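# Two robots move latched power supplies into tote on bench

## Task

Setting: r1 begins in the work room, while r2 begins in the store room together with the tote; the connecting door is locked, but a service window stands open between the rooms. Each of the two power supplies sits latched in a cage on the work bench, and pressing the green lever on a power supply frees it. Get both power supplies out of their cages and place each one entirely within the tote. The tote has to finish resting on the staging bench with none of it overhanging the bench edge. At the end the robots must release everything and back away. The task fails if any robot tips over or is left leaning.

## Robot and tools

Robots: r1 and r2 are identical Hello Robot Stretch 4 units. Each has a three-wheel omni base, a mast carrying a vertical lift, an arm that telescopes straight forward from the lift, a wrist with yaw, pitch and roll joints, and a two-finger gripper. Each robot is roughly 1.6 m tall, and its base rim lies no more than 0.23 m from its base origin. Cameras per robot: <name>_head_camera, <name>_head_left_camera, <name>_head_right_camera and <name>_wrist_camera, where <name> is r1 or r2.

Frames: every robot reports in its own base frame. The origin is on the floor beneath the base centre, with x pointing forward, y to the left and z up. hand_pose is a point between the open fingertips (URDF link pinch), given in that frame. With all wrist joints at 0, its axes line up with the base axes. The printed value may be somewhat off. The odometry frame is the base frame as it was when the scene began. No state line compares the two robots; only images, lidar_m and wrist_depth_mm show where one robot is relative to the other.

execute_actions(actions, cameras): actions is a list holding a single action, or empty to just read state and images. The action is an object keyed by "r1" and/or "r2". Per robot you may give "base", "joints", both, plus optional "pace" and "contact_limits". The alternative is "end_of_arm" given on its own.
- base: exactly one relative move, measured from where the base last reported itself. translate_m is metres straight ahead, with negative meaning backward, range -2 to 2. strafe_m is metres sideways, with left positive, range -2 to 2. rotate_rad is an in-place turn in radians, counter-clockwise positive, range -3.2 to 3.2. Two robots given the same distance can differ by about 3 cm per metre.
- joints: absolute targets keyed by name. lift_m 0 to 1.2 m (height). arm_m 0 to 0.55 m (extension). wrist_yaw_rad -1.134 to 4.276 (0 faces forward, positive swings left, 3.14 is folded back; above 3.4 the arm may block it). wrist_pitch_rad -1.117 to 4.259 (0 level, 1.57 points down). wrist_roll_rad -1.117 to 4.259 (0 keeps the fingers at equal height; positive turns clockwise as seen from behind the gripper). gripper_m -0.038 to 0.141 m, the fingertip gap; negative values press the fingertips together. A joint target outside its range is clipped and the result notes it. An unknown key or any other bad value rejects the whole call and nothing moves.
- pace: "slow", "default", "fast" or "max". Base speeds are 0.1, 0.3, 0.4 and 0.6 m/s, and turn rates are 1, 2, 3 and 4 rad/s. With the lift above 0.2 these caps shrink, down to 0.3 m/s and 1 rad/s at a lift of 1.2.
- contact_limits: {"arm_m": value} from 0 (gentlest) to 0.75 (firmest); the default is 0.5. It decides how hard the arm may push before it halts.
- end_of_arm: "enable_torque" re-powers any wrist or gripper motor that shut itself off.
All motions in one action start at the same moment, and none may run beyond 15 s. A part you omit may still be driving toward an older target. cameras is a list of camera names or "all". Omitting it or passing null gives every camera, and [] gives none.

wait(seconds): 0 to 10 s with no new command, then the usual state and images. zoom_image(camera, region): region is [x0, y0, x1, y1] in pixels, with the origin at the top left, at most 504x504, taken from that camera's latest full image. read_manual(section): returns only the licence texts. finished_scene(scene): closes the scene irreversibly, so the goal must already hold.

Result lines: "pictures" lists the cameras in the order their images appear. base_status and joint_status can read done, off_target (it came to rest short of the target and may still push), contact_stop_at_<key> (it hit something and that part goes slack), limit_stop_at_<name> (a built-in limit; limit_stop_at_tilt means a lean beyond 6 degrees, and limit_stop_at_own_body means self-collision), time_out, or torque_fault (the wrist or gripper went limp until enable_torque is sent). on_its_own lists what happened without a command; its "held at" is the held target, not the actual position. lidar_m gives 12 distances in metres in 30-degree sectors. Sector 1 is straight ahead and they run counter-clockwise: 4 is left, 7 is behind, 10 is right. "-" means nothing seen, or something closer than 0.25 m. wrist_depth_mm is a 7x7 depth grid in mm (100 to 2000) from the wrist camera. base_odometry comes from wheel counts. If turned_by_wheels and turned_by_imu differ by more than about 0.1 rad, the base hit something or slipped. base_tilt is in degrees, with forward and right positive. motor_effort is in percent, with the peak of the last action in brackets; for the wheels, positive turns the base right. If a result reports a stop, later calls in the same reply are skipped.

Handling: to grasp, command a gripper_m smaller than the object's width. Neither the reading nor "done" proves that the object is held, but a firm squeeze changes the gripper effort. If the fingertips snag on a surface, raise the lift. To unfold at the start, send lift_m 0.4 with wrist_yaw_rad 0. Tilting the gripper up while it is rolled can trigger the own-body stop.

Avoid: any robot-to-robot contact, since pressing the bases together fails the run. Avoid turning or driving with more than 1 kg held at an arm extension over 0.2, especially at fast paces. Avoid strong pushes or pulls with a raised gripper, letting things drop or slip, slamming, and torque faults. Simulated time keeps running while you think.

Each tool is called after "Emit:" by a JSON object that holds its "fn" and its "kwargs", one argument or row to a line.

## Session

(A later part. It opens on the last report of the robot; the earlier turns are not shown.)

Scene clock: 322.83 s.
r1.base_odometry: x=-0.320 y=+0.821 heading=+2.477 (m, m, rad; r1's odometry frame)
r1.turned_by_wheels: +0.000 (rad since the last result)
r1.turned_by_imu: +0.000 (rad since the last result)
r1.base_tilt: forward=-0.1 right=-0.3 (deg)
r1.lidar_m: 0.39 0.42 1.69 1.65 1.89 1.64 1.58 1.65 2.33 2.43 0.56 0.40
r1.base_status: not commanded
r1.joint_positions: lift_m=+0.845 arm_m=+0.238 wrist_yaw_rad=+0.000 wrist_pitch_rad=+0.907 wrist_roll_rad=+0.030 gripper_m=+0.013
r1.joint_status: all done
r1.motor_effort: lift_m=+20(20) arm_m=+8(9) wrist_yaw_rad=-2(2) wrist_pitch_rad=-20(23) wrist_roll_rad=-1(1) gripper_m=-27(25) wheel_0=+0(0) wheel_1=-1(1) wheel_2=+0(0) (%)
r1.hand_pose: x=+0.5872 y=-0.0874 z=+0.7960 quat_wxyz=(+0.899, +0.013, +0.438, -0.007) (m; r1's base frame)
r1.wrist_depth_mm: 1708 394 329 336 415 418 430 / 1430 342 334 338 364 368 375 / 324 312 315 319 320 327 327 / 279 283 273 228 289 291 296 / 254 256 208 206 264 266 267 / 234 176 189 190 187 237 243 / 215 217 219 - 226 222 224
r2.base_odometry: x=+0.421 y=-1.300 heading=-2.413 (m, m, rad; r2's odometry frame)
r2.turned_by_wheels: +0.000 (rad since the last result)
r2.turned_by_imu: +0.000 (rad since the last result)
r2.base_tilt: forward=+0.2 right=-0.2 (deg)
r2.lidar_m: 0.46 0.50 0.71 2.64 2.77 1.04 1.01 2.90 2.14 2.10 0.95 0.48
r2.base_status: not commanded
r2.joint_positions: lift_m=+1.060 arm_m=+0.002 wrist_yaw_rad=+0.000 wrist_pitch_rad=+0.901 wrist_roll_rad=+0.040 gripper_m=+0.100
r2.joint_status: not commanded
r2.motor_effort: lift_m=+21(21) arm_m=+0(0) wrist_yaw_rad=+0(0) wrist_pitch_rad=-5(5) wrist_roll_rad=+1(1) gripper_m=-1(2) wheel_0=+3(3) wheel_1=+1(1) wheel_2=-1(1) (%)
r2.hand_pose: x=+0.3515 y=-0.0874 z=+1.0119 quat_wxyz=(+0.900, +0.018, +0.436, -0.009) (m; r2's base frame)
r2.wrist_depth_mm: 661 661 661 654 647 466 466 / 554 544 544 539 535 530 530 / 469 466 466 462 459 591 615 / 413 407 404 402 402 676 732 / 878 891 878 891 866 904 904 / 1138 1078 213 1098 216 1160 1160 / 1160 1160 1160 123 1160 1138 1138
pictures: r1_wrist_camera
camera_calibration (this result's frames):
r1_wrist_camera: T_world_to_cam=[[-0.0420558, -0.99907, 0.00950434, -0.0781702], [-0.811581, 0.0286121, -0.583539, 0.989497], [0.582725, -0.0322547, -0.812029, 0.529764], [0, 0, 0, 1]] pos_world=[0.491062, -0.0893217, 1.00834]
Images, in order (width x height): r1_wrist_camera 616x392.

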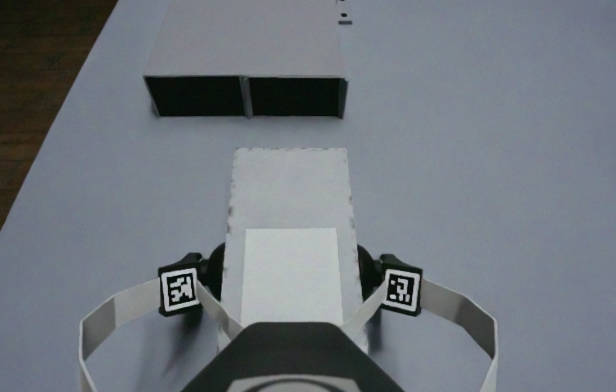

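Emit:
{"fn": "execute_actions", "kwargs": {
  "actions": [
    {"r1":{"joints":{"lift_m":0.90,"arm_m":0.15}}}
  ],
  "cameras": []
}}

Emit:
{"fn": "execute_actions", "kwargs": {
  "actions": [
    {"r1":{"base":{"rotate_rad":1.548},"joints":{"arm_m":0.0}}}
  ],
  "cameras": []
}}

Emit:
{"fn": "execute_actions", "kwargs": {
  "actions": [
    {"r1":{"base":{"translate_m":0.95},"joints":{"lift_m":1.03},"pace":"fast"}}
  ],
  "cameras": []
}}

Emit:
{"fn": "execute_actions", "kwargs": {
  "actions": [
    {"r1":{"base":{"strafe_m":-0.335},"pace":"fast"}}
  ],
  "cameras": ["r1_wrist_camera","r1_head_camera","r2_head_camera"]
}}

Scene clock: 324.47 s.
r1.base_odometry: x=-0.320 y=+0.821 heading=+2.477 (m, m, rad; r1's odometry frame)
r1.turned_by_wheels: +0.000 (rad since the last result)
r1.turned_by_imu: +0.000 (rad since the last result)
r1.base_tilt: forward=-0.1 right=-0.4 (deg)
r1.lidar_m: 0.38 0.44 1.68 1.66 1.88 1.64 1.58 1.67 2.31 2.44 0.57 0.41
r1.base_status: not commanded
r1.joint_positions: lift_m=+0.899 arm_m=+0.152 wrist_yaw_rad=+0.000 wrist_pitch_rad=+0.907 wrist_roll_rad=+0.030 gripper_m=+0.013
r1.joint_status: all done
r1.motor_effort: lift_m=+26(29) arm_m=-9(9) wrist_yaw_rad=-2(2) wrist_pitch_rad=-21(21) wrist_roll_rad=-1(0) gripper_m=-28(29) wheel_0=+0(0) wheel_1=-1(1) wheel_2=+0(0) (%)
r1.hand_pose: x=+0.5002 y=-0.0874 z=+0.8505 quat_wxyz=(+0.899, +0.013, +0.438, -0.007) (m; r1's base frame)
r1.wrist_depth_mm: 1661 1661 421 442 517 517 525 / 1537 445 415 427 445 455 455 / 1336 384 389 389 397 402 402 / 1182 345 334 227 357 359 362 / 322 315 208 206 324 325 327 / 286 176 189 190 187 294 298 / 264 266 268 - 276 273 279
r2.base_odometry: x=+0.421 y=-1.300 heading=-2.413 (m, m, rad; r2's odometry frame)
r2.turned_by_wheels: +0.000 (rad since the last result)
r2.turned_by_imu: +0.000 (rad since the last result)
r2.base_tilt: forward=+0.1 right=-0.2 (deg)
r2.lidar_m: 0.46 0.49 0.70 2.62 2.78 1.02 0.98 2.87 2.16 2.10 0.96 0.48
r2.base_status: not commanded
r2.joint_positions: lift_m=+1.060 arm_m=+0.002 wrist_yaw_rad=+0.000 wrist_pitch_rad=+0.901 wrist_roll_rad=+0.040 gripper_m=+0.100
r2.joint_status: not commanded
r2.motor_effort: lift_m=+22(22) arm_m=-1(0) wrist_yaw_rad=+0(0) wrist_pitch_rad=-4(5) wrist_roll_rad=+0(1) gripper_m=-1(1) wheel_0=+3(3) wheel_1=+1(1) wheel_2=-1(2) (%)
r2.hand_pose: x=+0.3515 y=-0.0874 z=+1.0119 quat_wxyz=(+0.900, +0.018, +0.436, -0.009) (m; r2's base frame)
r2.wrist_depth_mm: 668 668 654 647 640 466 466 / 554 549 544 544 535 530 530 / 473 466 466 462 462 591 615 / 410 407 407 402 399 676 741 / 878 891 891 891 854 917 904 / 1118 1060 213 1098 216 1160 1182 / 1160 1160 1160 123 1160 1118 1160
pictures: none
No camera images: the call's "cameras" was empty. Leave "cameras" out to get every camera's image.

Scene clock: 326.57 s.
r1.base_odometry: x=-0.320 y=+0.821 heading=-2.258 (m, m, rad; r1's odometry frame)
r1.turned_by_wheels: +1.548 (rad since the last result)
r1.turned_by_imu: +1.568 (rad since the last result)
r1.base_tilt: forward=+0.0 right=-0.3 (deg)
r1.lidar_m: 1.66 1.88 1.66 1.58 1.65 2.27 2.43 0.59 0.41 0.38 0.42 1.73
r1.base_status: done
r1.joint_positions: lift_m=+0.900 arm_m=+0.003 wrist_yaw_rad=+0.000 wrist_pitch_rad=+0.906 wrist_roll_rad=+0.030 gripper_m=+0.013
r1.joint_status: all done
r1.motor_effort: lift_m=+25(26) arm_m=-9(12) wrist_yaw_rad=-1(5) wrist_pitch_rad=-19(21) wrist_roll_rad=+0(1) gripper_m=-28(28) wheel_0=+0(5) wheel_1=+2(7) wheel_2=+1(7) (%)
r1.hand_pose: x=+0.3514 y=-0.0874 z=+0.8507 quat_wxyz=(+0.899, +0.013, +0.438, -0.007) (m; r1's base frame)
r1.wrist_depth_mm: 1618 1618 1708 1708 1756 1708 1661 / 1537 1537 1537 1537 1576 1618 1576 / 1366 1366 1366 1397 1430 1430 1430 / 1205 1229 1182 226 1255 1281 1281 / 1118 1118 208 207 1160 1138 1182 / 1025 175 190 190 189 1025 1060 / 931 960 960 - 976 976 1008
r2.base_odometry: x=+0.421 y=-1.300 heading=-2.413 (m, m, rad; r2's odometry frame)
r2.turned_by_wheels: +0.000 (rad since the last result)
r2.turned_by_imu: +0.001 (rad since the last result)
r2.base_tilt: forward=+0.1 right=-0.2 (deg)
r2.lidar_m: 0.46 0.50 0.73 2.64 2.80 1.04 1.01 2.87 2.13 2.11 0.96 0.47
r2.base_status: not commanded
r2.joint_positions: lift_m=+1.060 arm_m=+0.002 wrist_yaw_rad=+0.000 wrist_pitch_rad=+0.901 wrist_roll_rad=+0.040 gripper_m=+0.100
r2.joint_status: not commanded
r2.motor_effort: lift_m=+21(21) arm_m=+0(0) wrist_yaw_rad=+0(0) wrist_pitch_rad=-5(5) wrist_roll_rad=-1(1) gripper_m=+0(1) wheel_0=+3(3) wheel_1=+1(1) wheel_2=-1(2) (%)
r2.hand_pose: x=+0.3515 y=-0.0874 z=+1.0119 quat_wxyz=(+0.900, +0.018, +0.436, -0.009) (m; r2's base frame)
r2.wrist_depth_mm: 668 661 654 647 640 466 466 / 549 549 544 539 535 530 535 / 469 469 462 462 455 597 621 / 410 407 404 404 402 683 741 / 866 878 891 904 866 891 917 / 1138 1078 213 1098 216 1182 1160 / 1182 1160 1160 123 1160 1138 1160
pictures: none
No camera images: the call's "cameras" was empty. Leave "cameras" out to get every camera's image.

Scene clock: 330.57 s.
r1.base_odometry: x=-0.923 y=+0.087 heading=-2.258 (m, m, rad; r1's odometry frame)
r1.turned_by_wheels: +0.000 (rad since the last result)
r1.turned_by_imu: +0.001 (rad since the last result)
r1.base_tilt: forward=-0.1 right=-0.3 (deg)
r1.lidar_m: 0.42 0.92 1.24 1.57 1.65 2.24 1.70 0.93 1.16 3.16 1.02 0.45
r1.base_status: done
r1.joint_positions: lift_m=+1.030 arm_m=+0.002 wrist_yaw_rad=+0.000 wrist_pitch_rad=+0.906 wrist_roll_rad=+0.030 gripper_m=+0.013
r1.joint_status: all done
r1.motor_effort: lift_m=+26(26) arm_m=-9(9) wrist_yaw_rad=-2(3) wrist_pitch_rad=-19(22) wrist_roll_rad=+1(2) gripper_m=-28(27) wheel_0=-2(5) wheel_1=-2(5) wheel_2=+1(9) (%)
r1.hand_pose: x=+0.3512 y=-0.0874 z=+0.9806 quat_wxyz=(+0.899, +0.013, +0.438, -0.006) (m; r1's base frame)
r1.wrist_depth_mm: 683 707 699 707 668 500 500 / 768 788 809 820 831 831 831 / 891 931 931 904 991 1008 1008 / 1098 1138 1060 229 1229 1205 1281 / 1255 1255 208 208 1281 1281 1308 / 1160 176 190 190 186 1182 1182 / 1042 1060 1078 - 1078 1098 1098
r2.base_odometry: x=+0.421 y=-1.300 heading=-2.413 (m, m, rad; r2's odometry frame)
r2.turned_by_wheels: +0.000 (rad since the last result)
r2.turned_by_imu: +0.001 (rad since the last result)
r2.base_tilt: forward=+0.1 right=-0.2 (deg)
r2.lidar_m: 0.45 0.50 0.71 2.64 2.77 1.01 1.01 2.90 2.15 2.10 0.93 0.48
r2.base_status: not commanded
r2.joint_positions: lift_m=+1.060 arm_m=+0.002 wrist_yaw_rad=+0.000 wrist_pitch_rad=+0.901 wrist_roll_rad=+0.040 gripper_m=+0.100
r2.joint_status: not commanded
r2.motor_effort: lift_m=+22(22) arm_m=+0(0) wrist_yaw_rad=+0(0) wrist_pitch_rad=-5(4) wrist_roll_rad=+1(1) gripper_m=-2(2) wheel_0=+3(3) wheel_1=+1(1) wheel_2=-2(2) (%)
r2.hand_pose: x=+0.3515 y=-0.0874 z=+1.0119 quat_wxyz=(+0.900, +0.018, +0.436, -0.009) (m; r2's base frame)
r2.wrist_depth_mm: 661 661 654 647 640 466 469 / 554 549 544 539 535 530 535 / 469 469 466 462 459 591 621 / 410 407 407 402 402 683 732 / 878 891 878 904 854 904 904 / 1138 1078 213 1118 216 1160 1160 / 1160 1138 1182 123 1160 1118 1138
pictures: none
No camera images: the call's "cameras" was empty. Leave "cameras" out to get every camera's image.

Scene clock: 332.83 s.
r1.base_odometry: x=-1.182 y=+0.299 heading=-2.258 (m, m, rad; r1's odometry frame)
r1.turned_by_wheels: +0.000 (rad since the last result)
r1.turned_by_imu: +0.001 (rad since the last result)
r1.base_tilt: forward=+0.0 right=-0.4 (deg)
r1.lidar_m: 0.41 0.94 1.21 1.91 2.01 2.73 0.81 0.86 1.22 2.82 0.98 0.42
r1.base_status: done
r1.joint_positions: lift_m=+1.030 arm_m=+0.002 wrist_yaw_rad=+0.000 wrist_pitch_rad=+0.907 wrist_roll_rad=+0.030 gripper_m=+0.013
r1.joint_status: not commanded
r1.motor_effort: lift_m=+25(26) arm_m=-8(8) wrist_yaw_rad=-2(0) wrist_pitch_rad=-20(20) wrist_roll_rad=+2(1) gripper_m=-28(28) wheel_0=-2(9) wheel_1=+1(7) wheel_2=+1(2) (%)
r1.hand_pose: x=+0.3512 y=-0.0874 z=+0.9806 quat_wxyz=(+0.899, +0.013, +0.438, -0.007) (m; r1's base frame)
r1.wrist_depth_mm: 699 691 484 492 488 500 504 / 778 809 809 820 809 842 831 / 931 960 946 891 1008 991 1008 / 1138 1138 1060 227 1205 1205 1255 / 1229 1281 206 206 1255 1308 1281 / 1160 176 189 189 189 1182 1160 / 1042 1078 1060 - 1098 1098 1078
r2.base_odometry: x=+0.421 y=-1.300 heading=-2.413 (m, m, rad; r2's odometry frame)
r2.turned_by_wheels: +0.000 (rad since the last result)
r2.turned_by_imu: +0.001 (rad since the last result)
r2.base_tilt: forward=+0.1 right=-0.2 (deg)
r2.lidar_m: 0.47 0.51 0.71 2.61 2.80 1.04 0.99 2.87 2.15 2.09 0.94 0.49
r2.base_status: not commanded
r2.joint_positions: lift_m=+1.060 arm_m=+0.002 wrist_yaw_rad=+0.000 wrist_pitch_rad=+0.901 wrist_roll_rad=+0.040 gripper_m=+0.100
r2.joint_status: not commanded
r2.motor_effort: lift_m=+22(22) arm_m=+0(0) wrist_yaw_rad=+0(0) wrist_pitch_rad=-4(4) wrist_roll_rad=+1(0) gripper_m=-1(1) wheel_0=+3(3) wheel_1=+1(1) wheel_2=-1(2) (%)
r2.hand_pose: x=+0.3515 y=-0.0874 z=+1.0119 quat_wxyz=(+0.900, +0.018, +0.436, -0.009) (m; r2's base frame)
r2.wrist_depth_mm: 668 661 661 647 647 466 469 / 554 549 544 544 535 530 530 / 469 466 466 462 459 597 621 / 410 407 404 404 402 683 732 / 866 891 891 891 854 904 904 / 1138 1078 213 1098 216 1160 1160 / 1182 1138 1182 123 1160 1138 1138
pictures: r1_head_camera, r1_wrist_camera, r2_head_camera
camera_calibration (this result's frames):
r1_wrist_camera: T_world_to_cam=[[-0.0421097, -0.999068, 0.00949796, -0.0898342], [-0.811557, 0.0286584, -0.58357, 0.905672], [0.582754, -0.0322821, -0.812007, 0.81716], [0, 0, 0, 1]] pos_world=[0.255018, -0.089326, 1.19292]
Images, in order (width x height): r1_head_camera 420x560, r1_wrist_camera 616x392, r2_head_camera 420x560.

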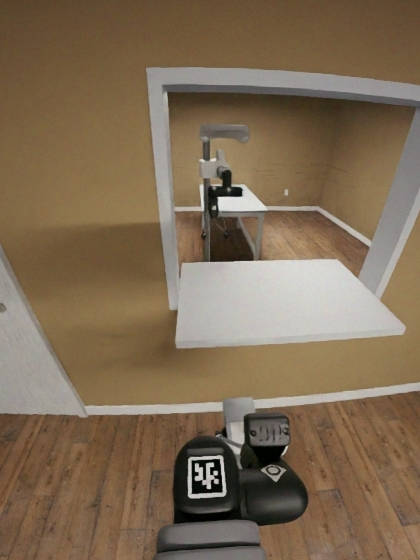

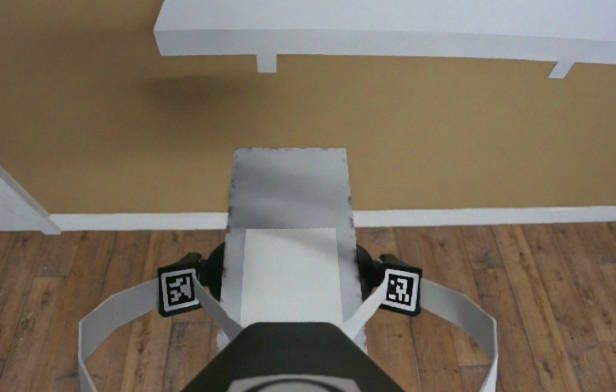

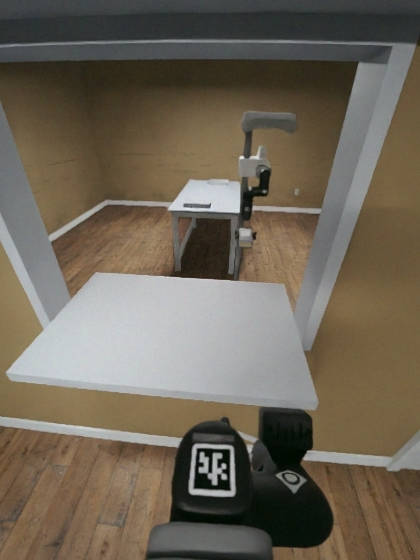

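Emit:
{"fn": "execute_actions", "kwargs": {
  "actions": [
    {"r1":{"base":{"translate_m":0.33},"joints":{"arm_m":0.18},"pace":"fast"}}
  ],
  "cameras": []
}}

Emit:
{"fn": "execute_actions", "kwargs": {
  "actions": [
    {"r1":{"joints":{"arm_m":0.43}}}
  ],
  "cameras": ["r1_wrist_camera","r2_wrist_camera"]
}}

Scene clock: 335.70 s.
r1.base_odometry: x=-1.391 y=+0.044 heading=-2.258 (m, m, rad; r1's odometry frame)
r1.turned_by_wheels: +0.000 (rad since the last result)
r1.turned_by_imu: +0.001 (rad since the last result)
r1.base_tilt: forward=-0.1 right=-0.4 (deg)
r1.lidar_m: 0.35 0.60 0.86 1.90 2.01 2.79 1.12 1.19 2.94 2.36 0.52 0.39
r1.base_status: done
r1.joint_positions: lift_m=+1.030 arm_m=+0.179 wrist_yaw_rad=+0.000 wrist_pitch_rad=+0.906 wrist_roll_rad=+0.030 gripper_m=+0.013
r1.joint_status: all done
r1.motor_effort: lift_m=+25(25) arm_m=+8(8) wrist_yaw_rad=-3(0) wrist_pitch_rad=-18(24) wrist_roll_rad=+0(1) gripper_m=-27(28) wheel_0=-1(7) wheel_1=+1(8) wheel_2=+1(10) (%)
r1.hand_pose: x=+0.5274 y=-0.0874 z=+0.9807 quat_wxyz=(+0.899, +0.013, +0.438, -0.006) (m; r1's base frame)
r1.wrist_depth_mm: 266 1921 466 466 466 480 484 / 268 402 399 410 413 418 424 / 264 349 359 362 366 370 375 / 276 320 312 228 329 332 334 / 340 293 208 207 300 301 303 / 436 175 189 190 186 270 277 / 247 248 248 - 256 252 256
r2.base_odometry: x=+0.421 y=-1.300 heading=-2.413 (m, m, rad; r2's odometry frame)
r2.turned_by_wheels: +0.000 (rad since the last result)
r2.turned_by_imu: +0.001 (rad since the last result)
r2.base_tilt: forward=+0.1 right=-0.2 (deg)
r2.lidar_m: 0.45 0.51 0.69 2.63 2.77 1.03 0.99 2.88 2.16 2.10 0.96 0.48
r2.base_status: not commanded
r2.joint_positions: lift_m=+1.060 arm_m=+0.002 wrist_yaw_rad=+0.000 wrist_pitch_rad=+0.901 wrist_roll_rad=+0.040 gripper_m=+0.100
r2.joint_status: not commanded
r2.motor_effort: lift_m=+22(21) arm_m=+0(1) wrist_yaw_rad=+1(0) wrist_pitch_rad=-5(5) wrist_roll_rad=+1(1) gripper_m=-2(0) wheel_0=+3(3) wheel_1=+1(1) wheel_2=-1(2) (%)
r2.hand_pose: x=+0.3515 y=-0.0874 z=+1.0119 quat_wxyz=(+0.900, +0.018, +0.436, -0.009) (m; r2's base frame)
r2.wrist_depth_mm: 661 668 654 621 640 466 469 / 554 549 544 539 539 530 530 / 473 469 469 462 459 597 615 / 413 407 404 402 399 676 732 / 866 878 878 891 866 904 904 / 1138 1078 213 1098 216 1160 1160 / 1160 1138 1160 123 1160 1138 1138
pictures: none
No camera images: the call's "cameras" was empty. Leave "cameras" out to get every camera's image.

Scene clock: 337.57 s.
r1.base_odometry: x=-1.391 y=+0.044 heading=-2.258 (m, m, rad; r1's odometry frame)
r1.turned_by_wheels: +0.000 (rad since the last result)
r1.turned_by_imu: +0.000 (rad since the last result)
r1.base_tilt: forward=+0.0 right=-0.4 (deg)
r1.lidar_m: 0.33 0.59 0.84 1.92 2.00 2.72 1.14 1.20 2.93 2.35 0.53 0.39
r1.base_status: not commanded
r1.joint_positions: lift_m=+1.030 arm_m=+0.428 wrist_yaw_rad=+0.000 wrist_pitch_rad=+0.906 wrist_roll_rad=+0.030 gripper_m=+0.013
r1.joint_status: all done
r1.motor_effort: lift_m=+26(25) arm_m=+9(8) wrist_yaw_rad=-3(3) wrist_pitch_rad=-18(21) wrist_roll_rad=+0(0) gripper_m=-26(27) wheel_0=+0(1) wheel_1=+1(1) wheel_2=+0(1) (%)
r1.hand_pose: x=+0.7773 y=-0.0874 z=+0.9807 quat_wxyz=(+0.899, +0.013, +0.438, -0.006) (m; r1's base frame)
r1.wrist_depth_mm: - - - 1863 - - - / 1708 1756 1708 1756 1756 1756 1863 / 1537 362 357 362 366 368 375 / 1366 319 310 227 329 332 332 / 1205 290 208 206 298 301 301 / 1078 175 188 191 187 270 274 / 243 246 249 - 254 252 253
r2.base_odometry: x=+0.421 y=-1.300 heading=-2.413 (m, m, rad; r2's odometry frame)
r2.turned_by_wheels: +0.000 (rad since the last result)
r2.turned_by_imu: +0.000 (rad since the last result)
r2.base_tilt: forward=+0.2 right=-0.2 (deg)
r2.lidar_m: 0.43 0.50 0.72 2.65 2.74 1.02 0.98 2.86 2.15 2.09 0.93 0.47
r2.base_status: not commanded
r2.joint_positions: lift_m=+1.060 arm_m=+0.002 wrist_yaw_rad=+0.000 wrist_pitch_rad=+0.901 wrist_roll_rad=+0.040 gripper_m=+0.100
r2.joint_status: not commanded
r2.motor_effort: lift_m=+22(22) arm_m=+0(1) wrist_yaw_rad=+0(0) wrist_pitch_rad=-5(5) wrist_roll_rad=+2(1) gripper_m=+0(2) wheel_0=+3(3) wheel_1=+1(1) wheel_2=-2(2) (%)
r2.hand_pose: x=+0.3515 y=-0.0874 z=+1.0119 quat_wxyz=(+0.900, +0.018, +0.436, -0.009) (m; r2's base frame)
r2.wrist_depth_mm: 668 661 654 500 634 462 466 / 554 544 544 410 539 535 535 / 473 466 466 449 455 591 621 / 410 407 404 399 402 676 741 / 878 878 891 891 854 917 904 / 1118 1078 213 1098 216 1160 1160 / 1182 1160 1160 123 1160 1138 1138
pictures: r1_wrist_camera, r2_wrist_camera
camera_calibration (this result's frames):
r1_wrist_camera: T_world_to_cam=[[-0.0418096, -0.999081, 0.00948261, -0.0720563], [-0.811374, 0.0284131, -0.583836, 1.25162], [0.58303, -0.0321039, -0.811816, 0.568503], [0, 0, 0, 1]] pos_world=[0.681063, -0.0893012, 1.19294]
r2_wrist_camera: T_world_to_cam=[[-0.0666022, -0.997105, -0.0366894, -0.0310646], [-0.780432, 0.0749698, -0.62073, 0.971403], [0.621683, -0.0127084, -0.783166, 0.805483], [0, 0, 0, 1]] pos_world=[0.25529, -0.0935641, 1.23267]
Images, in order (width x height): r1_wrist_camera 616x392, r2_wrist_camera 616x392.

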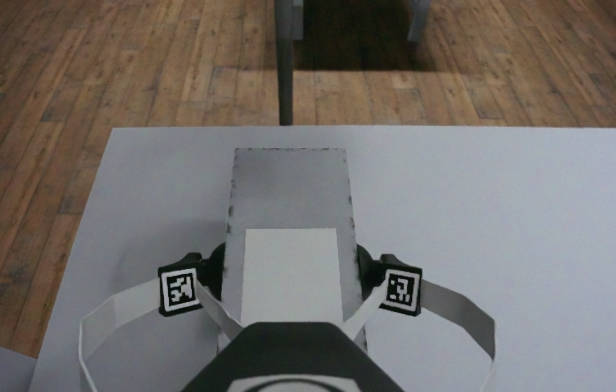

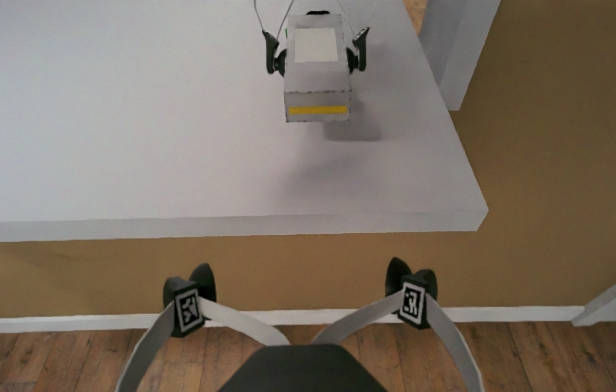

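Emit:
{"fn": "execute_actions", "kwargs": {
  "actions": [
    {"r1":{"joints":{"lift_m":0.998}}}
  ],
  "cameras": []
}}

Emit:
{"fn": "execute_actions", "kwargs": {
  "actions": [
    {"r1":{"joints":{"gripper_m":0.1}}}
  ],
  "cameras": []
}}

Emit:
{"fn": "execute_actions", "kwargs": {
  "actions": [
    {"r1":{"joints":{"lift_m":1.06,"arm_m":0.0},"base":{"translate_m":-0.2},"pace":"fast"}}
  ],
  "cameras": ["r2_wrist_camera","r1_head_right_camera"]
}}

Scene clock: 338.67 s.
r1.base_odometry: x=-1.391 y=+0.044 heading=-2.258 (m, m, rad; r1's odometry frame)
r1.turned_by_wheels: +0.000 (rad since the last result)
r1.turned_by_imu: +0.000 (rad since the last result)
r1.base_tilt: forward=+0.0 right=-0.3 (deg)
r1.lidar_m: 0.33 0.59 0.81 1.93 2.02 2.75 1.13 1.16 2.94 2.34 0.52 0.37
r1.base_status: not commanded
r1.joint_positions: lift_m=+0.998 arm_m=+0.428 wrist_yaw_rad=+0.000 wrist_pitch_rad=+0.907 wrist_roll_rad=+0.030 gripper_m=+0.013
r1.joint_status: all done
r1.motor_effort: lift_m=+20(25) arm_m=+9(9) wrist_yaw_rad=-2(3) wrist_pitch_rad=-19(20) wrist_roll_rad=+1(0) gripper_m=-27(29) wheel_0=-1(1) wheel_1=+1(1) wheel_2=+0(0) (%)
r1.hand_pose: x=+0.7772 y=-0.0874 z=+0.9490 quat_wxyz=(+0.899, +0.013, +0.438, -0.006) (m; r1's base frame)
r1.wrist_depth_mm: 1863 1921 1921 1863 1921 - - / 1708 1618 1708 1661 1708 1756 1756 / 1499 312 315 319 322 329 330 / 1281 282 273 227 290 293 296 / 262 257 208 207 264 265 268 / 233 175 189 190 186 237 242 / 215 218 220 - 226 223 224
r2.base_odometry: x=+0.421 y=-1.300 heading=-2.413 (m, m, rad; r2's odometry frame)
r2.turned_by_wheels: +0.000 (rad since the last result)
r2.turned_by_imu: +0.000 (rad since the last result)
r2.base_tilt: forward=+0.1 right=-0.2 (deg)
r2.lidar_m: 0.43 0.51 0.72 2.61 2.79 1.02 1.00 2.89 2.16 2.10 0.94 0.49
r2.base_status: not commanded
r2.joint_positions: lift_m=+1.060 arm_m=+0.002 wrist_yaw_rad=+0.000 wrist_pitch_rad=+0.901 wrist_roll_rad=+0.040 gripper_m=+0.100
r2.joint_status: not commanded
r2.motor_effort: lift_m=+22(22) arm_m=+0(1) wrist_yaw_rad=+0(0) wrist_pitch_rad=-5(5) wrist_roll_rad=+2(0) gripper_m=-1(1) wheel_0=+3(3) wheel_1=+1(1) wheel_2=-2(2) (%)
r2.hand_pose: x=+0.3515 y=-0.0874 z=+1.0119 quat_wxyz=(+0.900, +0.018, +0.436, -0.009) (m; r2's base frame)
r2.wrist_depth_mm: 668 661 661 654 627 466 466 / 554 549 544 466 530 525 535 / 473 469 466 439 459 591 615 / 407 410 407 402 402 676 732 / 878 866 891 891 854 904 904 / 1118 1078 213 1098 216 1182 1160 / 1182 1160 1182 123 1138 1118 1138
pictures: none
No camera images: the call's "cameras" was empty. Leave "cameras" out to get every camera's image.

Scene clock: 340.37 s.
r1.base_odometry: x=-1.391 y=+0.044 heading=-2.258 (m, m, rad; r1's odometry frame)
r1.turned_by_wheels: +0.000 (rad since the last result)
r1.turned_by_imu: +0.000 (rad since the last result)
r1.base_tilt: forward=-0.1 right=-0.4 (deg)
r1.lidar_m: 0.34 0.59 0.86 1.90 1.99 2.72 1.14 1.17 2.91 2.34 0.52 0.36
r1.base_status: not commanded
r1.joint_positions: lift_m=+0.998 arm_m=+0.428 wrist_yaw_rad=+0.000 wrist_pitch_rad=+0.902 wrist_roll_rad=+0.030 gripper_m=+0.100
r1.joint_status: all done
r1.motor_effort: lift_m=+20(20) arm_m=+9(9) wrist_yaw_rad=+0(1) wrist_pitch_rad=-6(20) wrist_roll_rad=+1(0) gripper_m=+0(26) wheel_0=-1(1) wheel_1=+1(1) wheel_2=+0(0) (%)
r1.hand_pose: x=+0.7782 y=-0.0875 z=+0.9499 quat_wxyz=(+0.900, +0.013, +0.436, -0.007) (m; r1's base frame)
r1.wrist_depth_mm: 1983 1863 - 1921 - - - / 1708 1661 1756 1708 1808 1756 1808 / 1464 319 322 327 329 332 338 / 1281 286 285 244 296 300 300 / 270 263 224 222 266 270 272 / 236 234 206 200 205 246 248 / 220 220 225 - 229 225 229
r2.base_odometry: x=+0.421 y=-1.300 heading=-2.413 (m, m, rad; r2's odometry frame)
r2.turned_by_wheels: +0.000 (rad since the last result)
r2.turned_by_imu: +0.000 (rad since the last result)
r2.base_tilt: forward=+0.2 right=-0.2 (deg)
r2.lidar_m: 0.47 0.50 0.70 2.64 2.79 1.05 0.98 2.85 2.17 2.09 0.95 0.47
r2.base_status: not commanded
r2.joint_positions: lift_m=+1.060 arm_m=+0.002 wrist_yaw_rad=+0.000 wrist_pitch_rad=+0.901 wrist_roll_rad=+0.040 gripper_m=+0.100
r2.joint_status: not commanded
r2.motor_effort: lift_m=+21(21) arm_m=-1(0) wrist_yaw_rad=+0(0) wrist_pitch_rad=-4(4) wrist_roll_rad=+0(1) gripper_m=-2(1) wheel_0=+3(3) wheel_1=+1(1) wheel_2=-2(1) (%)
r2.hand_pose: x=+0.3515 y=-0.0874 z=+1.0119 quat_wxyz=(+0.900, +0.018, +0.436, -0.009) (m; r2's base frame)
r2.wrist_depth_mm: 661 661 654 647 640 466 466 / 554 549 544 484 517 535 530 / 473 466 466 433 459 597 621 / 413 410 407 404 399 676 732 / 878 891 878 904 854 891 917 / 1118 1078 213 1098 216 1138 1182 / 1160 1160 1160 123 1138 1118 1138
pictures: none
No camera images: the call's "cameras" was empty. Leave "cameras" out to get every camera's image.

Scene clock: 342.33 s.
r1.base_odometry: x=-1.264 y=+0.199 heading=-2.258 (m, m, rad; r1's odometry frame)
r1.turned_by_wheels: +0.000 (rad since the last result)
r1.turned_by_imu: +0.000 (rad since the last result)
r1.base_tilt: forward=-0.1 right=-0.4 (deg)
r1.lidar_m: 0.53 0.81 1.08 1.91 1.99 2.77 0.94 0.98 2.90 2.82 0.79 0.59
r1.base_status: done
r1.joint_positions: lift_m=+1.060 arm_m=+0.002 wrist_yaw_rad=+0.000 wrist_pitch_rad=+0.902 wrist_roll_rad=+0.030 gripper_m=+0.100
r1.joint_status: all done
r1.motor_effort: lift_m=+22(25) arm_m=-9(8) wrist_yaw_rad=-1(1) wrist_pitch_rad=-5(5) wrist_roll_rad=+1(1) gripper_m=+1(1) wheel_0=+0(5) wheel_1=+2(4) wheel_2=+0(10) (%)
r1.hand_pose: x=+0.3523 y=-0.0875 z=+1.0117 quat_wxyz=(+0.900, +0.013, +0.436, -0.007) (m; r1's base frame)
r1.wrist_depth_mm: 554 554 525 535 544 544 549 / 627 621 459 466 473 480 488 / 732 741 442 449 455 459 462 / 891 917 917 946 960 976 1008 / 1182 1098 1098 1160 1138 1205 1281 / 1182 1160 1160 1205 1160 1205 1205 / 1060 1098 1138 - 1118 1138 1138
r2.base_odometry: x=+0.421 y=-1.300 heading=-2.413 (m, m, rad; r2's odometry frame)
r2.turned_by_wheels: +0.000 (rad since the last result)
r2.turned_by_imu: +0.000 (rad since the last result)
r2.base_tilt: forward=+0.2 right=-0.2 (deg)
r2.lidar_m: 0.46 0.49 0.70 2.64 2.76 1.04 0.98 2.89 2.11 2.11 0.98 0.48
r2.base_status: not commanded
r2.joint_positions: lift_m=+1.060 arm_m=+0.002 wrist_yaw_rad=+0.000 wrist_pitch_rad=+0.901 wrist_roll_rad=+0.040 gripper_m=+0.100
r2.joint_status: not commanded
r2.motor_effort: lift_m=+22(21) arm_m=+0(0) wrist_yaw_rad=+0(0) wrist_pitch_rad=-5(5) wrist_roll_rad=+0(2) gripper_m=+0(1) wheel_0=+3(3) wheel_1=+1(1) wheel_2=-2(1) (%)
r2.hand_pose: x=+0.3515 y=-0.0874 z=+1.0119 quat_wxyz=(+0.900, +0.018, +0.436, -0.009) (m; r2's base frame)
r2.wrist_depth_mm: 661 661 654 647 640 466 466 / 549 549 544 488 535 530 530 / 473 469 466 436 459 591 615 / 413 410 404 402 399 676 732 / 878 891 891 904 854 904 917 / 1118 1078 213 1098 216 1160 1160 / 1182 1138 1182 123 1160 1118 1138
pictures: r1_head_right_camera, r2_wrist_camera
camera_calibration (this result's frames):
r2_wrist_camera: T_world_to_cam=[[-0.0666022, -0.997105, -0.0366894, -0.0310645], [-0.780432, 0.0749697, -0.62073, 0.971403], [0.621683, -0.0127084, -0.783166, 0.805483], [0, 0, 0, 1]] pos_world=[0.25529, -0.0935641, 1.23267]
Images, in order (width x height): r1_head_right_camera 420x672, r2_wrist_camera 616x392.

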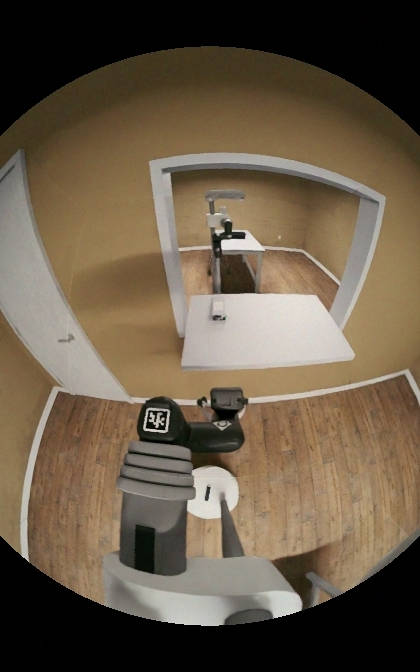

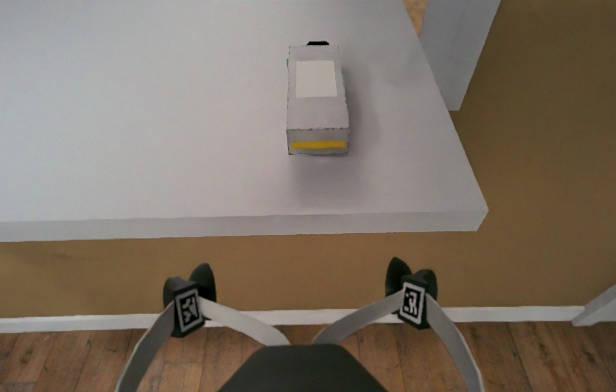

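Emit:
{"fn": "execute_actions", "kwargs": {
  "actions": [
    {"r1":{"base":{"rotate_rad":1.552},"joints":{"lift_m":0.25,"wrist_pitch_rad":0.3,"wrist_yaw_rad":0.03,"gripper_m":0.042},"pace":"max"},"r2":{"base":{"strafe_m":-0.033},"joints":{"arm_m":0.325},"pace":"fast"}}
  ],
  "cameras": ["r2_wrist_camera"]
}}

Scene clock: 345.13 s.
r1.base_odometry: x=-1.264 y=+0.199 heading=-0.706 (m, m, rad; r1's odometry frame)
r1.turned_by_wheels: +1.552 (rad since the last result)
r1.turned_by_imu: +1.571 (rad since the last result)
r1.base_tilt: forward=-0.1 right=-0.3 (deg)
r1.lidar_m: 1.93 1.98 2.69 0.93 0.94 2.96 2.84 0.83 0.57 0.53 0.79 1.06
r1.base_status: done
r1.joint_positions: lift_m=+0.250 arm_m=+0.002 wrist_yaw_rad=+0.030 wrist_pitch_rad=+0.302 wrist_roll_rad=+0.030 gripper_m=+0.042
r1.joint_status: all done
r1.motor_effort: lift_m=+19(20) arm_m=-8(9) wrist_yaw_rad=-2(3) wrist_pitch_rad=-6(12) wrist_roll_rad=-1(3) gripper_m=-3(3) wheel_0=+0(6) wheel_1=-1(7) wheel_2=-1(6) (%)
r1.hand_pose: x=+0.4513 y=-0.0791 z=+0.3425 quat_wxyz=(+0.988, +0.012, +0.151, +0.013) (m; r1's base frame)
r1.wrist_depth_mm: 1464 1499 1464 1537 1537 1229 891 / 1537 1537 1537 1618 1576 1255 904 / 1576 1618 1661 1661 1618 1281 891 / 1229 1205 1205 1229 1229 1160 904 / 891 891 891 931 891 904 842 / 683 699 198 676 197 707 699 / 574 569 597 - 585 574 580
r2.base_odometry: x=+0.399 y=-1.275 heading=-2.413 (m, m, rad; r2's odometry frame)
r2.turned_by_wheels: +0.000 (rad since the last result)
r2.turned_by_imu: +0.001 (rad since the last result)
r2.base_tilt: forward=+0.1 right=-0.3 (deg)
r2.lidar_m: 0.45 0.49 0.72 2.66 2.81 1.02 1.01 2.83 2.13 2.05 0.97 0.49
r2.base_status: done
r2.joint_positions: lift_m=+1.060 arm_m=+0.324 wrist_yaw_rad=+0.000 wrist_pitch_rad=+0.901 wrist_roll_rad=+0.040 gripper_m=+0.100
r2.joint_status: all done
r2.motor_effort: lift_m=+21(21) arm_m=+7(7) wrist_yaw_rad=-1(0) wrist_pitch_rad=-4(4) wrist_roll_rad=+0(1) gripper_m=-2(2) wheel_0=-1(11) wheel_1=+3(11) wheel_2=+0(3) (%)
r2.hand_pose: x=+0.6737 y=-0.0874 z=+1.0119 quat_wxyz=(+0.900, +0.018, +0.435, -0.009) (m; r2's base frame)
r2.wrist_depth_mm: - - - - - - 247 / 549 539 539 539 535 - 247 / 469 466 466 455 459 357 249 / 410 407 402 399 399 357 249 / 362 359 357 310 353 338 264 / 327 324 213 279 216 317 343 / 296 289 293 123 289 283 492
pictures: r2_wrist_camera
camera_calibration (this result's frames):
r2_wrist_camera: T_world_to_cam=[[-0.066331, -0.997122, -0.0367212, -0.00971024], [-0.780303, 0.0747743, -0.620915, 1.22291], [0.621874, -0.0125323, -0.783017, 0.604995], [0, 0, 0, 1]] pos_world=[0.577362, -0.0935422, 1.23269]
Images, in order (width x height): r2_wrist_camera 616x392.

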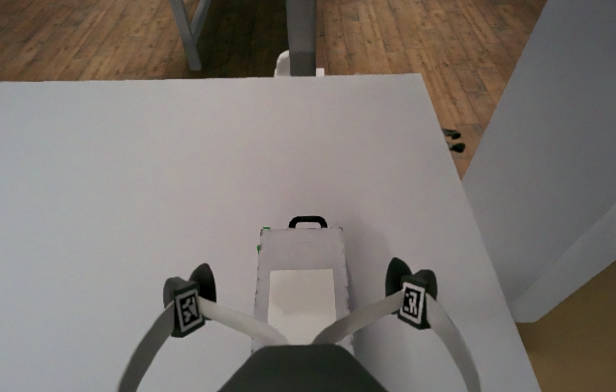

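Centred. Descend; r1 backs up.

Emit:
{"fn": "execute_actions", "kwargs": {
  "actions": [
    {"r1":{"base":{"translate_m":-1.37},"pace":"max"},"r2":{"joints":{"lift_m":0.991}}}
  ],
  "cameras": ["r2_wrist_camera","r1_head_left_camera"]
}}

Scene clock: 349.13 s.
r1.base_odometry: x=-2.307 y=+1.088 heading=-0.706 (m, m, rad; r1's odometry frame)
r1.turned_by_wheels: +0.000 (rad since the last result)
r1.turned_by_imu: -0.001 (rad since the last result)
r1.base_tilt: forward=-0.1 right=-0.3 (deg)
r1.lidar_m: 2.83 1.31 1.07 1.91 2.10 1.52 1.44 1.22 0.88 0.81 0.77 0.83
r1.base_status: done
r1.joint_positions: lift_m=+0.250 arm_m=+0.002 wrist_yaw_rad=+0.030 wrist_pitch_rad=+0.302 wrist_roll_rad=+0.030 gripper_m=+0.042
r1.joint_status: not commanded
r1.motor_effort: lift_m=+20(19) arm_m=-9(8) wrist_yaw_rad=-1(2) wrist_pitch_rad=-8(7) wrist_roll_rad=+1(0) gripper_m=-3(3) wheel_0=+0(8) wheel_1=+1(8) wheel_2=+0(14) (%)
r1.hand_pose: x=+0.4512 y=-0.0791 z=+0.3424 quat_wxyz=(+0.988, +0.013, +0.151, +0.013) (m; r1's base frame)
r1.wrist_depth_mm: - - - - - 1397 960 / - - - - - 1336 946 / - - - - - 1397 991 / 1229 1229 1229 1229 1255 1229 1008 / 866 878 904 904 891 891 891 / 691 683 198 676 197 699 699 / 580 574 597 - 591 580 591
r2.base_odometry: x=+0.399 y=-1.275 heading=-2.413 (m, m, rad; r2's odometry frame)
r2.turned_by_wheels: +0.000 (rad since the last result)
r2.turned_by_imu: +0.001 (rad since the last result)
r2.base_tilt: forward=+0.1 right=-0.2 (deg)
r2.lidar_m: 0.45 0.49 0.71 2.64 2.81 1.00 1.00 2.85 2.12 2.04 0.96 0.50
r2.base_status: not commanded
r2.joint_positions: lift_m=+0.991 arm_m=+0.324 wrist_yaw_rad=+0.000 wrist_pitch_rad=+0.901 wrist_roll_rad=+0.040 gripper_m=+0.100
r2.joint_status: all done
r2.motor_effort: lift_m=+17(21) arm_m=+7(7) wrist_yaw_rad=-1(1) wrist_pitch_rad=-3(4) wrist_roll_rad=-1(1) gripper_m=-2(2) wheel_0=-1(1) wheel_1=+3(3) wheel_2=+0(0) (%)
r2.hand_pose: x=+0.6737 y=-0.0874 z=+0.9433 quat_wxyz=(+0.900, +0.018, +0.435, -0.009) (m; r2's base frame)
r2.wrist_depth_mm: - - - - - - 247 / 427 421 424 418 413 1863 248 / 366 362 359 357 353 334 248 / 319 315 312 259 309 307 250 / 282 281 273 230 276 273 262 / 253 251 200 207 207 246 256 / 230 224 224 123 225 221 224
pictures: r1_head_left_camera, r2_wrist_camera
camera_calibration (this result's frames):
r2_wrist_camera: T_world_to_cam=[[-0.0663314, -0.997122, -0.0367213, -0.0122295], [-0.780303, 0.0747746, -0.620915, 1.1803], [0.621874, -0.0125324, -0.783017, 0.551267], [0, 0, 0, 1]] pos_world=[0.577364, -0.0935422, 1.16407]
Images, in order (width x height): r1_head_left_camera 420x672, r2_wrist_camera 616x392.

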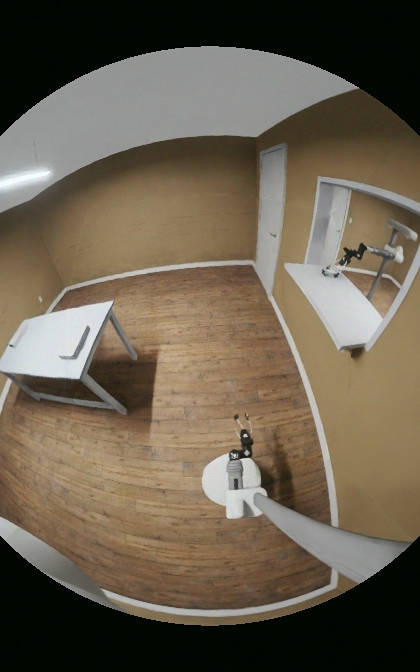

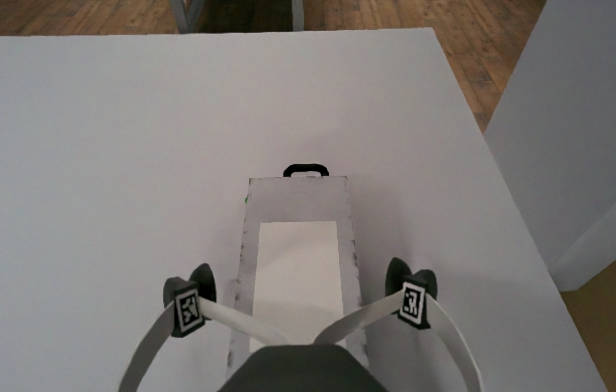

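Emit:
{"fn": "execute_actions", "kwargs": {
  "actions": [
    {"r1":{"base":{"strafe_m":2.0},"joints":{"lift_m":0.78},"pace":"max"},"r2":{"joints":{"gripper_m":0.012}}}
  ],
  "cameras": ["r2_wrist_camera","r1_head_camera","r1_wrist_camera"]
}}

Scene clock: 354.07 s.
r1.base_odometry: x=-1.009 y=+2.610 heading=-0.706 (m, m, rad; r1's odometry frame)
r1.turned_by_wheels: +0.000 (rad since the last result)
r1.turned_by_imu: -0.004 (rad since the last result)
r1.base_tilt: forward=-0.1 right=-0.4 (deg)
r1.lidar_m: 0.45 0.50 1.57 1.45 1.54 1.60 1.49 1.57 2.09 2.66 0.70 0.49
r1.base_status: done
r1.joint_positions: lift_m=+0.780 arm_m=+0.002 wrist_yaw_rad=+0.030 wrist_pitch_rad=+0.302 wrist_roll_rad=+0.030 gripper_m=+0.042
r1.joint_status: all done
r1.motor_effort: lift_m=+21(26) arm_m=-8(9) wrist_yaw_rad=-1(1) wrist_pitch_rad=-7(7) wrist_roll_rad=-1(1) gripper_m=-3(3) wheel_0=+0(13) wheel_1=+1(12) wheel_2=-1(1) (%)
r1.hand_pose: x=+0.4513 y=-0.0791 z=+0.8723 quat_wxyz=(+0.988, +0.013, +0.151, +0.013) (m; r1's base frame)
r1.wrist_depth_mm: - - - - - - - / - - - - - - - / - 798 - - - - - / 580 559 615 609 615 621 634 / 442 445 442 449 449 449 449 / 342 343 198 336 196 349 353 / 296 297 298 - 309 310 366
r2.base_odometry: x=+0.399 y=-1.275 heading=-2.413 (m, m, rad; r2's odometry frame)
r2.turned_by_wheels: +0.000 (rad since the last result)
r2.turned_by_imu: +0.001 (rad since the last result)
r2.base_tilt: forward=+0.1 right=-0.2 (deg)
r2.lidar_m: 0.45 0.51 0.70 2.67 2.81 1.03 0.99 2.81 2.10 2.06 0.93 0.49
r2.base_status: not commanded
r2.joint_positions: lift_m=+0.991 arm_m=+0.324 wrist_yaw_rad=+0.000 wrist_pitch_rad=+0.907 wrist_roll_rad=+0.040 gripper_m=+0.012
r2.joint_status: all done
r2.motor_effort: lift_m=+20(20) arm_m=+7(7) wrist_yaw_rad=-1(5) wrist_pitch_rad=-20(21) wrist_roll_rad=+0(1) gripper_m=-22(21) wheel_0=-1(1) wheel_1=+3(3) wheel_2=+0(0) (%)
r2.hand_pose: x=+0.6725 y=-0.0874 z=+0.9420 quat_wxyz=(+0.899, +0.018, +0.438, -0.009) (m; r2's base frame)
r2.wrist_depth_mm: - 492 488 484 480 - 247 / 415 410 407 407 402 427 247 / 355 355 351 347 345 332 248 / 310 309 307 243 303 300 249 / 277 273 267 215 268 267 262 / 249 247 191 195 187 242 251 / 227 216 218 145 218 216 220
pictures: r1_head_camera, r1_wrist_camera, r2_wrist_camera
camera_calibration (this result's frames):
r1_wrist_camera: T_world_to_cam=[[-0.0100359, -0.999819, -0.0161847, -0.0684154], [-0.336771, 0.0186195, -0.941403, 1.02055], [0.941533, -0.00399731, -0.336897, 0.0970602], [0, 0, 0, 1]] pos_world=[0.25162, -0.0870172, 0.992342]
r2_wrist_camera: T_world_to_cam=[[-0.0664827, -0.997123, -0.0364154, -0.0125131], [-0.783791, 0.074774, -0.616507, 1.17682], [0.617456, -0.012445, -0.786507, 0.557267], [0, 0, 0, 1]] pos_world=[0.57746, -0.0935373, 1.16336]
Images, in order (width x height): r1_head_camera 420x560, r1_wrist_camera 616x392, r2_wrist_camera 616x392.

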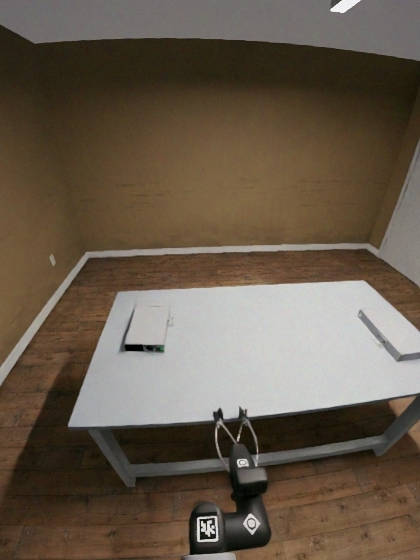

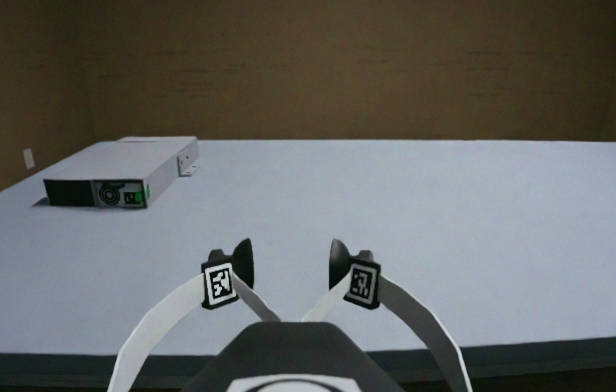

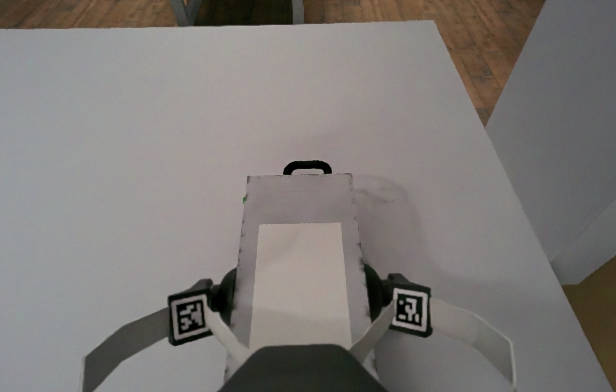

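Emit:
{"fn": "execute_actions", "kwargs": {
  "actions": [
    {"r1":{"base":{"strafe_m":0.29},"joints":{"arm_m":0.2,"lift_m":0.72},"pace":"fast"},"r2":{"joints":{"lift_m":1.04}}}
  ],
  "cameras": ["r1_head_camera","r1_wrist_camera"]
}}

Scene clock: 356.30 s.
r1.base_odometry: x=-0.821 y=+2.830 heading=-0.706 (m, m, rad; r1's odometry frame)
r1.turned_by_wheels: +0.000 (rad since the last result)
r1.turned_by_imu: -0.001 (rad since the last result)
r1.base_tilt: forward=+0.0 right=-0.4 (deg)
r1.lidar_m: 0.43 0.48 1.26 1.19 1.26 1.56 1.51 1.56 2.12 2.97 0.69 0.49
r1.base_status: done
r1.joint_positions: lift_m=+0.720 arm_m=+0.198 wrist_yaw_rad=+0.030 wrist_pitch_rad=+0.302 wrist_roll_rad=+0.030 gripper_m=+0.042
r1.joint_status: all done
r1.motor_effort: lift_m=+18(20) arm_m=+8(8) wrist_yaw_rad=-2(4) wrist_pitch_rad=-7(7) wrist_roll_rad=-3(1) gripper_m=-4(2) wheel_0=+1(12) wheel_1=+1(12) wheel_2=-1(0) (%)
r1.hand_pose: x=+0.6473 y=-0.0791 z=+0.8126 quat_wxyz=(+0.988, +0.012, +0.151, +0.013) (m; r1's base frame)
r1.wrist_depth_mm: - - - - - - - / 1983 - - - - - - / - - 647 535 741 741 778 / 1808 445 389 359 459 459 459 / 322 327 327 329 330 329 330 / 250 252 198 248 196 257 255 / 209 207 216 - 215 209 213
r2.base_odometry: x=+0.399 y=-1.275 heading=-2.413 (m, m, rad; r2's odometry frame)
r2.turned_by_wheels: +0.000 (rad since the last result)
r2.turned_by_imu: +0.001 (rad since the last result)
r2.base_tilt: forward=+0.1 right=-0.2 (deg)
r2.lidar_m: 0.45 0.50 0.73 2.65 2.82 1.03 1.00 2.84 2.10 2.04 0.95 0.50
r2.base_status: not commanded
r2.joint_positions: lift_m=+1.039 arm_m=+0.324 wrist_yaw_rad=+0.000 wrist_pitch_rad=+0.907 wrist_roll_rad=+0.040 gripper_m=+0.012
r2.joint_status: all done
r2.motor_effort: lift_m=+27(27) arm_m=+8(7) wrist_yaw_rad=-1(1) wrist_pitch_rad=-19(21) wrist_roll_rad=-2(1) gripper_m=-23(23) wheel_0=-1(1) wheel_1=+3(3) wheel_2=+0(0) (%)
r2.hand_pose: x=+0.6726 y=-0.0874 z=+0.9905 quat_wxyz=(+0.899, +0.018, +0.438, -0.009) (m; r2's base frame)
r2.wrist_depth_mm: - - - - - - 248 / 496 496 492 492 484 1983 248 / 427 424 424 418 415 355 248 / 375 370 370 242 364 345 250 / 332 330 322 216 325 317 264 / 300 298 191 195 187 291 343 / 272 262 263 145 263 260 473
pictures: r1_head_camera, r1_wrist_camera
camera_calibration (this result's frames):
r1_wrist_camera: T_world_to_cam=[[-0.00991759, -0.99982, -0.0161837, -0.0674594], [-0.336797, 0.0185788, -0.941394, 1.03034], [0.941525, -0.00388575, -0.336921, -0.107604], [0, 0, 0, 1]] pos_world=[0.447659, -0.0870079, 0.932614]
Images, in order (width x height): r1_head_camera 420x560, r1_wrist_camera 616x392.

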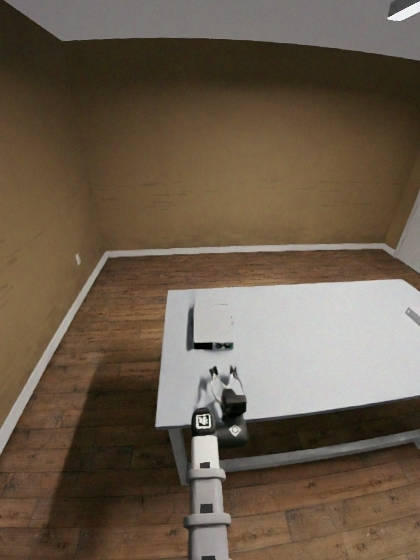

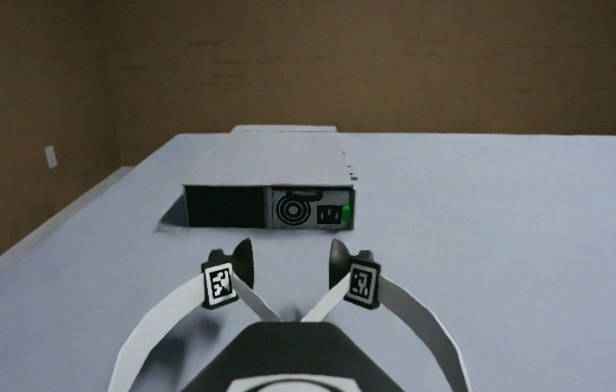

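Emit:
{"fn": "execute_actions", "kwargs": {
  "actions": [
    {"r1":{"base":{"rotate_rad":-0.011},"joints":{"arm_m":0.304,"lift_m":0.711}},"r2":{"joints":{"arm_m":0.0},"pace":"fast"}}
  ],
  "cameras": ["r1_wrist_camera","r2_head_left_camera","r2_head_right_camera"]
}}

Emit:
{"fn": "zoom_image", "kwargs": {
  "camera": "r1_wrist_camera",
  "region": [200, 170, 400, 320]
}}

Scene clock: 358.40 s.
r1.base_odometry: x=-0.821 y=+2.830 heading=-0.717 (m, m, rad; r1's odometry frame)
r1.turned_by_wheels: -0.011 (rad since the last result)
r1.turned_by_imu: -0.011 (rad since the last result)
r1.base_tilt: forward=+0.0 right=-0.4 (deg)
r1.lidar_m: 0.46 0.46 1.27 1.20 1.22 1.60 1.52 1.56 2.10 2.97 0.72 0.48
r1.base_status: done
r1.joint_positions: lift_m=+0.711 arm_m=+0.302 wrist_yaw_rad=+0.030 wrist_pitch_rad=+0.302 wrist_roll_rad=+0.030 gripper_m=+0.042
r1.joint_status: all done
r1.motor_effort: lift_m=+17(18) arm_m=+9(11) wrist_yaw_rad=-1(1) wrist_pitch_rad=-7(7) wrist_roll_rad=+0(1) gripper_m=-4(4) wheel_0=-1(2) wheel_1=+0(5) wheel_2=-1(3) (%)
r1.hand_pose: x=+0.7513 y=-0.0791 z=+0.8036 quat_wxyz=(+0.988, +0.012, +0.151, +0.013) (m; r1's base frame)
r1.wrist_depth_mm: - - - - - - - / - - - - - - - / - - 609 480 699 699 - / 1756 424 300 300 430 430 433 / 301 291 274 258 296 310 307 / 236 237 198 232 196 242 241 / 196 194 204 - 202 197 200
r2.base_odometry: x=+0.399 y=-1.275 heading=-2.413 (m, m, rad; r2's odometry frame)
r2.turned_by_wheels: +0.000 (rad since the last result)
r2.turned_by_imu: +0.001 (rad since the last result)
r2.base_tilt: forward=+0.1 right=-0.2 (deg)
r2.lidar_m: 0.43 0.50 0.72 2.65 2.82 1.03 0.99 2.87 2.13 2.06 0.95 0.28
r2.base_status: not commanded
r2.joint_positions: lift_m=+1.039 arm_m=+0.003 wrist_yaw_rad=+0.000 wrist_pitch_rad=+0.907 wrist_roll_rad=+0.040 gripper_m=+0.012
r2.joint_status: all done
joint sent to its limit — the command would take r2.arm_m past its lower limit, so that joint was sent only as far as its limit.
r2.motor_effort: lift_m=+27(27) arm_m=-7(6) wrist_yaw_rad=+1(1) wrist_pitch_rad=-20(22) wrist_roll_rad=-2(0) gripper_m=-22(22) wheel_0=-1(1) wheel_1=+3(3) wheel_2=+0(0) (%)
r2.hand_pose: x=+0.3515 y=-0.0875 z=+0.9904 quat_wxyz=(+0.899, +0.018, +0.438, -0.009) (m; r2's base frame)
r2.wrist_depth_mm: 609 603 597 591 559 469 466 / 504 500 496 492 492 535 535 / 436 433 427 421 418 615 621 / 389 387 382 242 382 707 741 / 891 878 854 216 866 904 917 / 1160 1078 191 195 187 1138 1160 / 1182 1098 1118 145 1098 1098 1118
pictures: r1_wrist_camera, r2_head_left_camera, r2_head_right_camera
camera_calibration (this result's frames):
r1_wrist_camera: T_world_to_cam=[[-0.00992941, -0.99982, -0.016184, -0.0665671], [-0.336794, 0.018583, -0.941395, 1.05694], [0.941526, -0.00389683, -0.336917, -0.208523], [0, 0, 0, 1]] pos_world=[0.551639, -0.0870088, 0.923664]
Images, in order (width x height): r1_wrist_camera 616x392, r2_head_left_camera 420x672, r2_head_right_camera 420x672.

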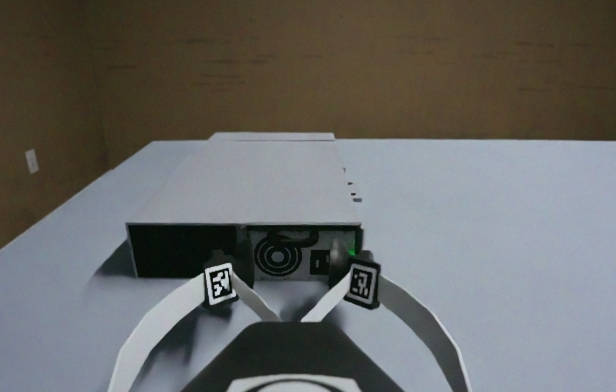

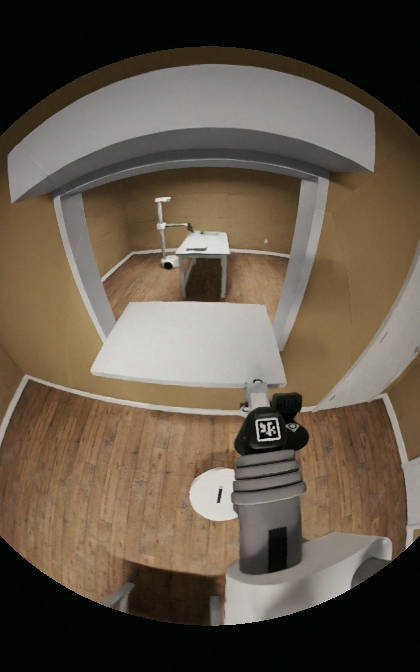

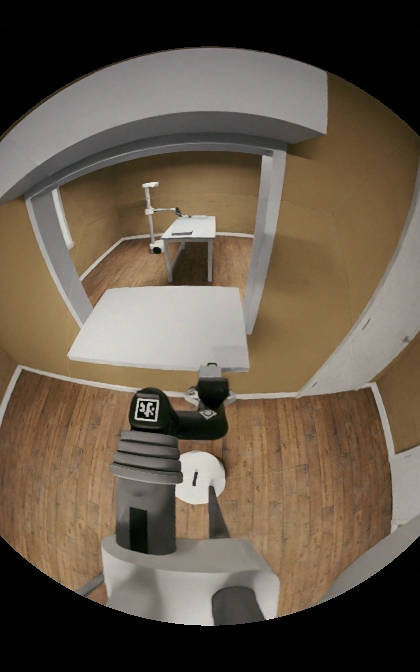

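Region (200, 170, 400, 320) of r1_wrist_camera's 616x392 image, scaled by 2.520; it fills the top 378 rows of this view, and the rest is white.

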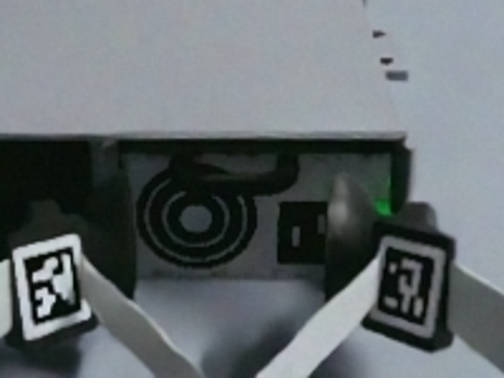

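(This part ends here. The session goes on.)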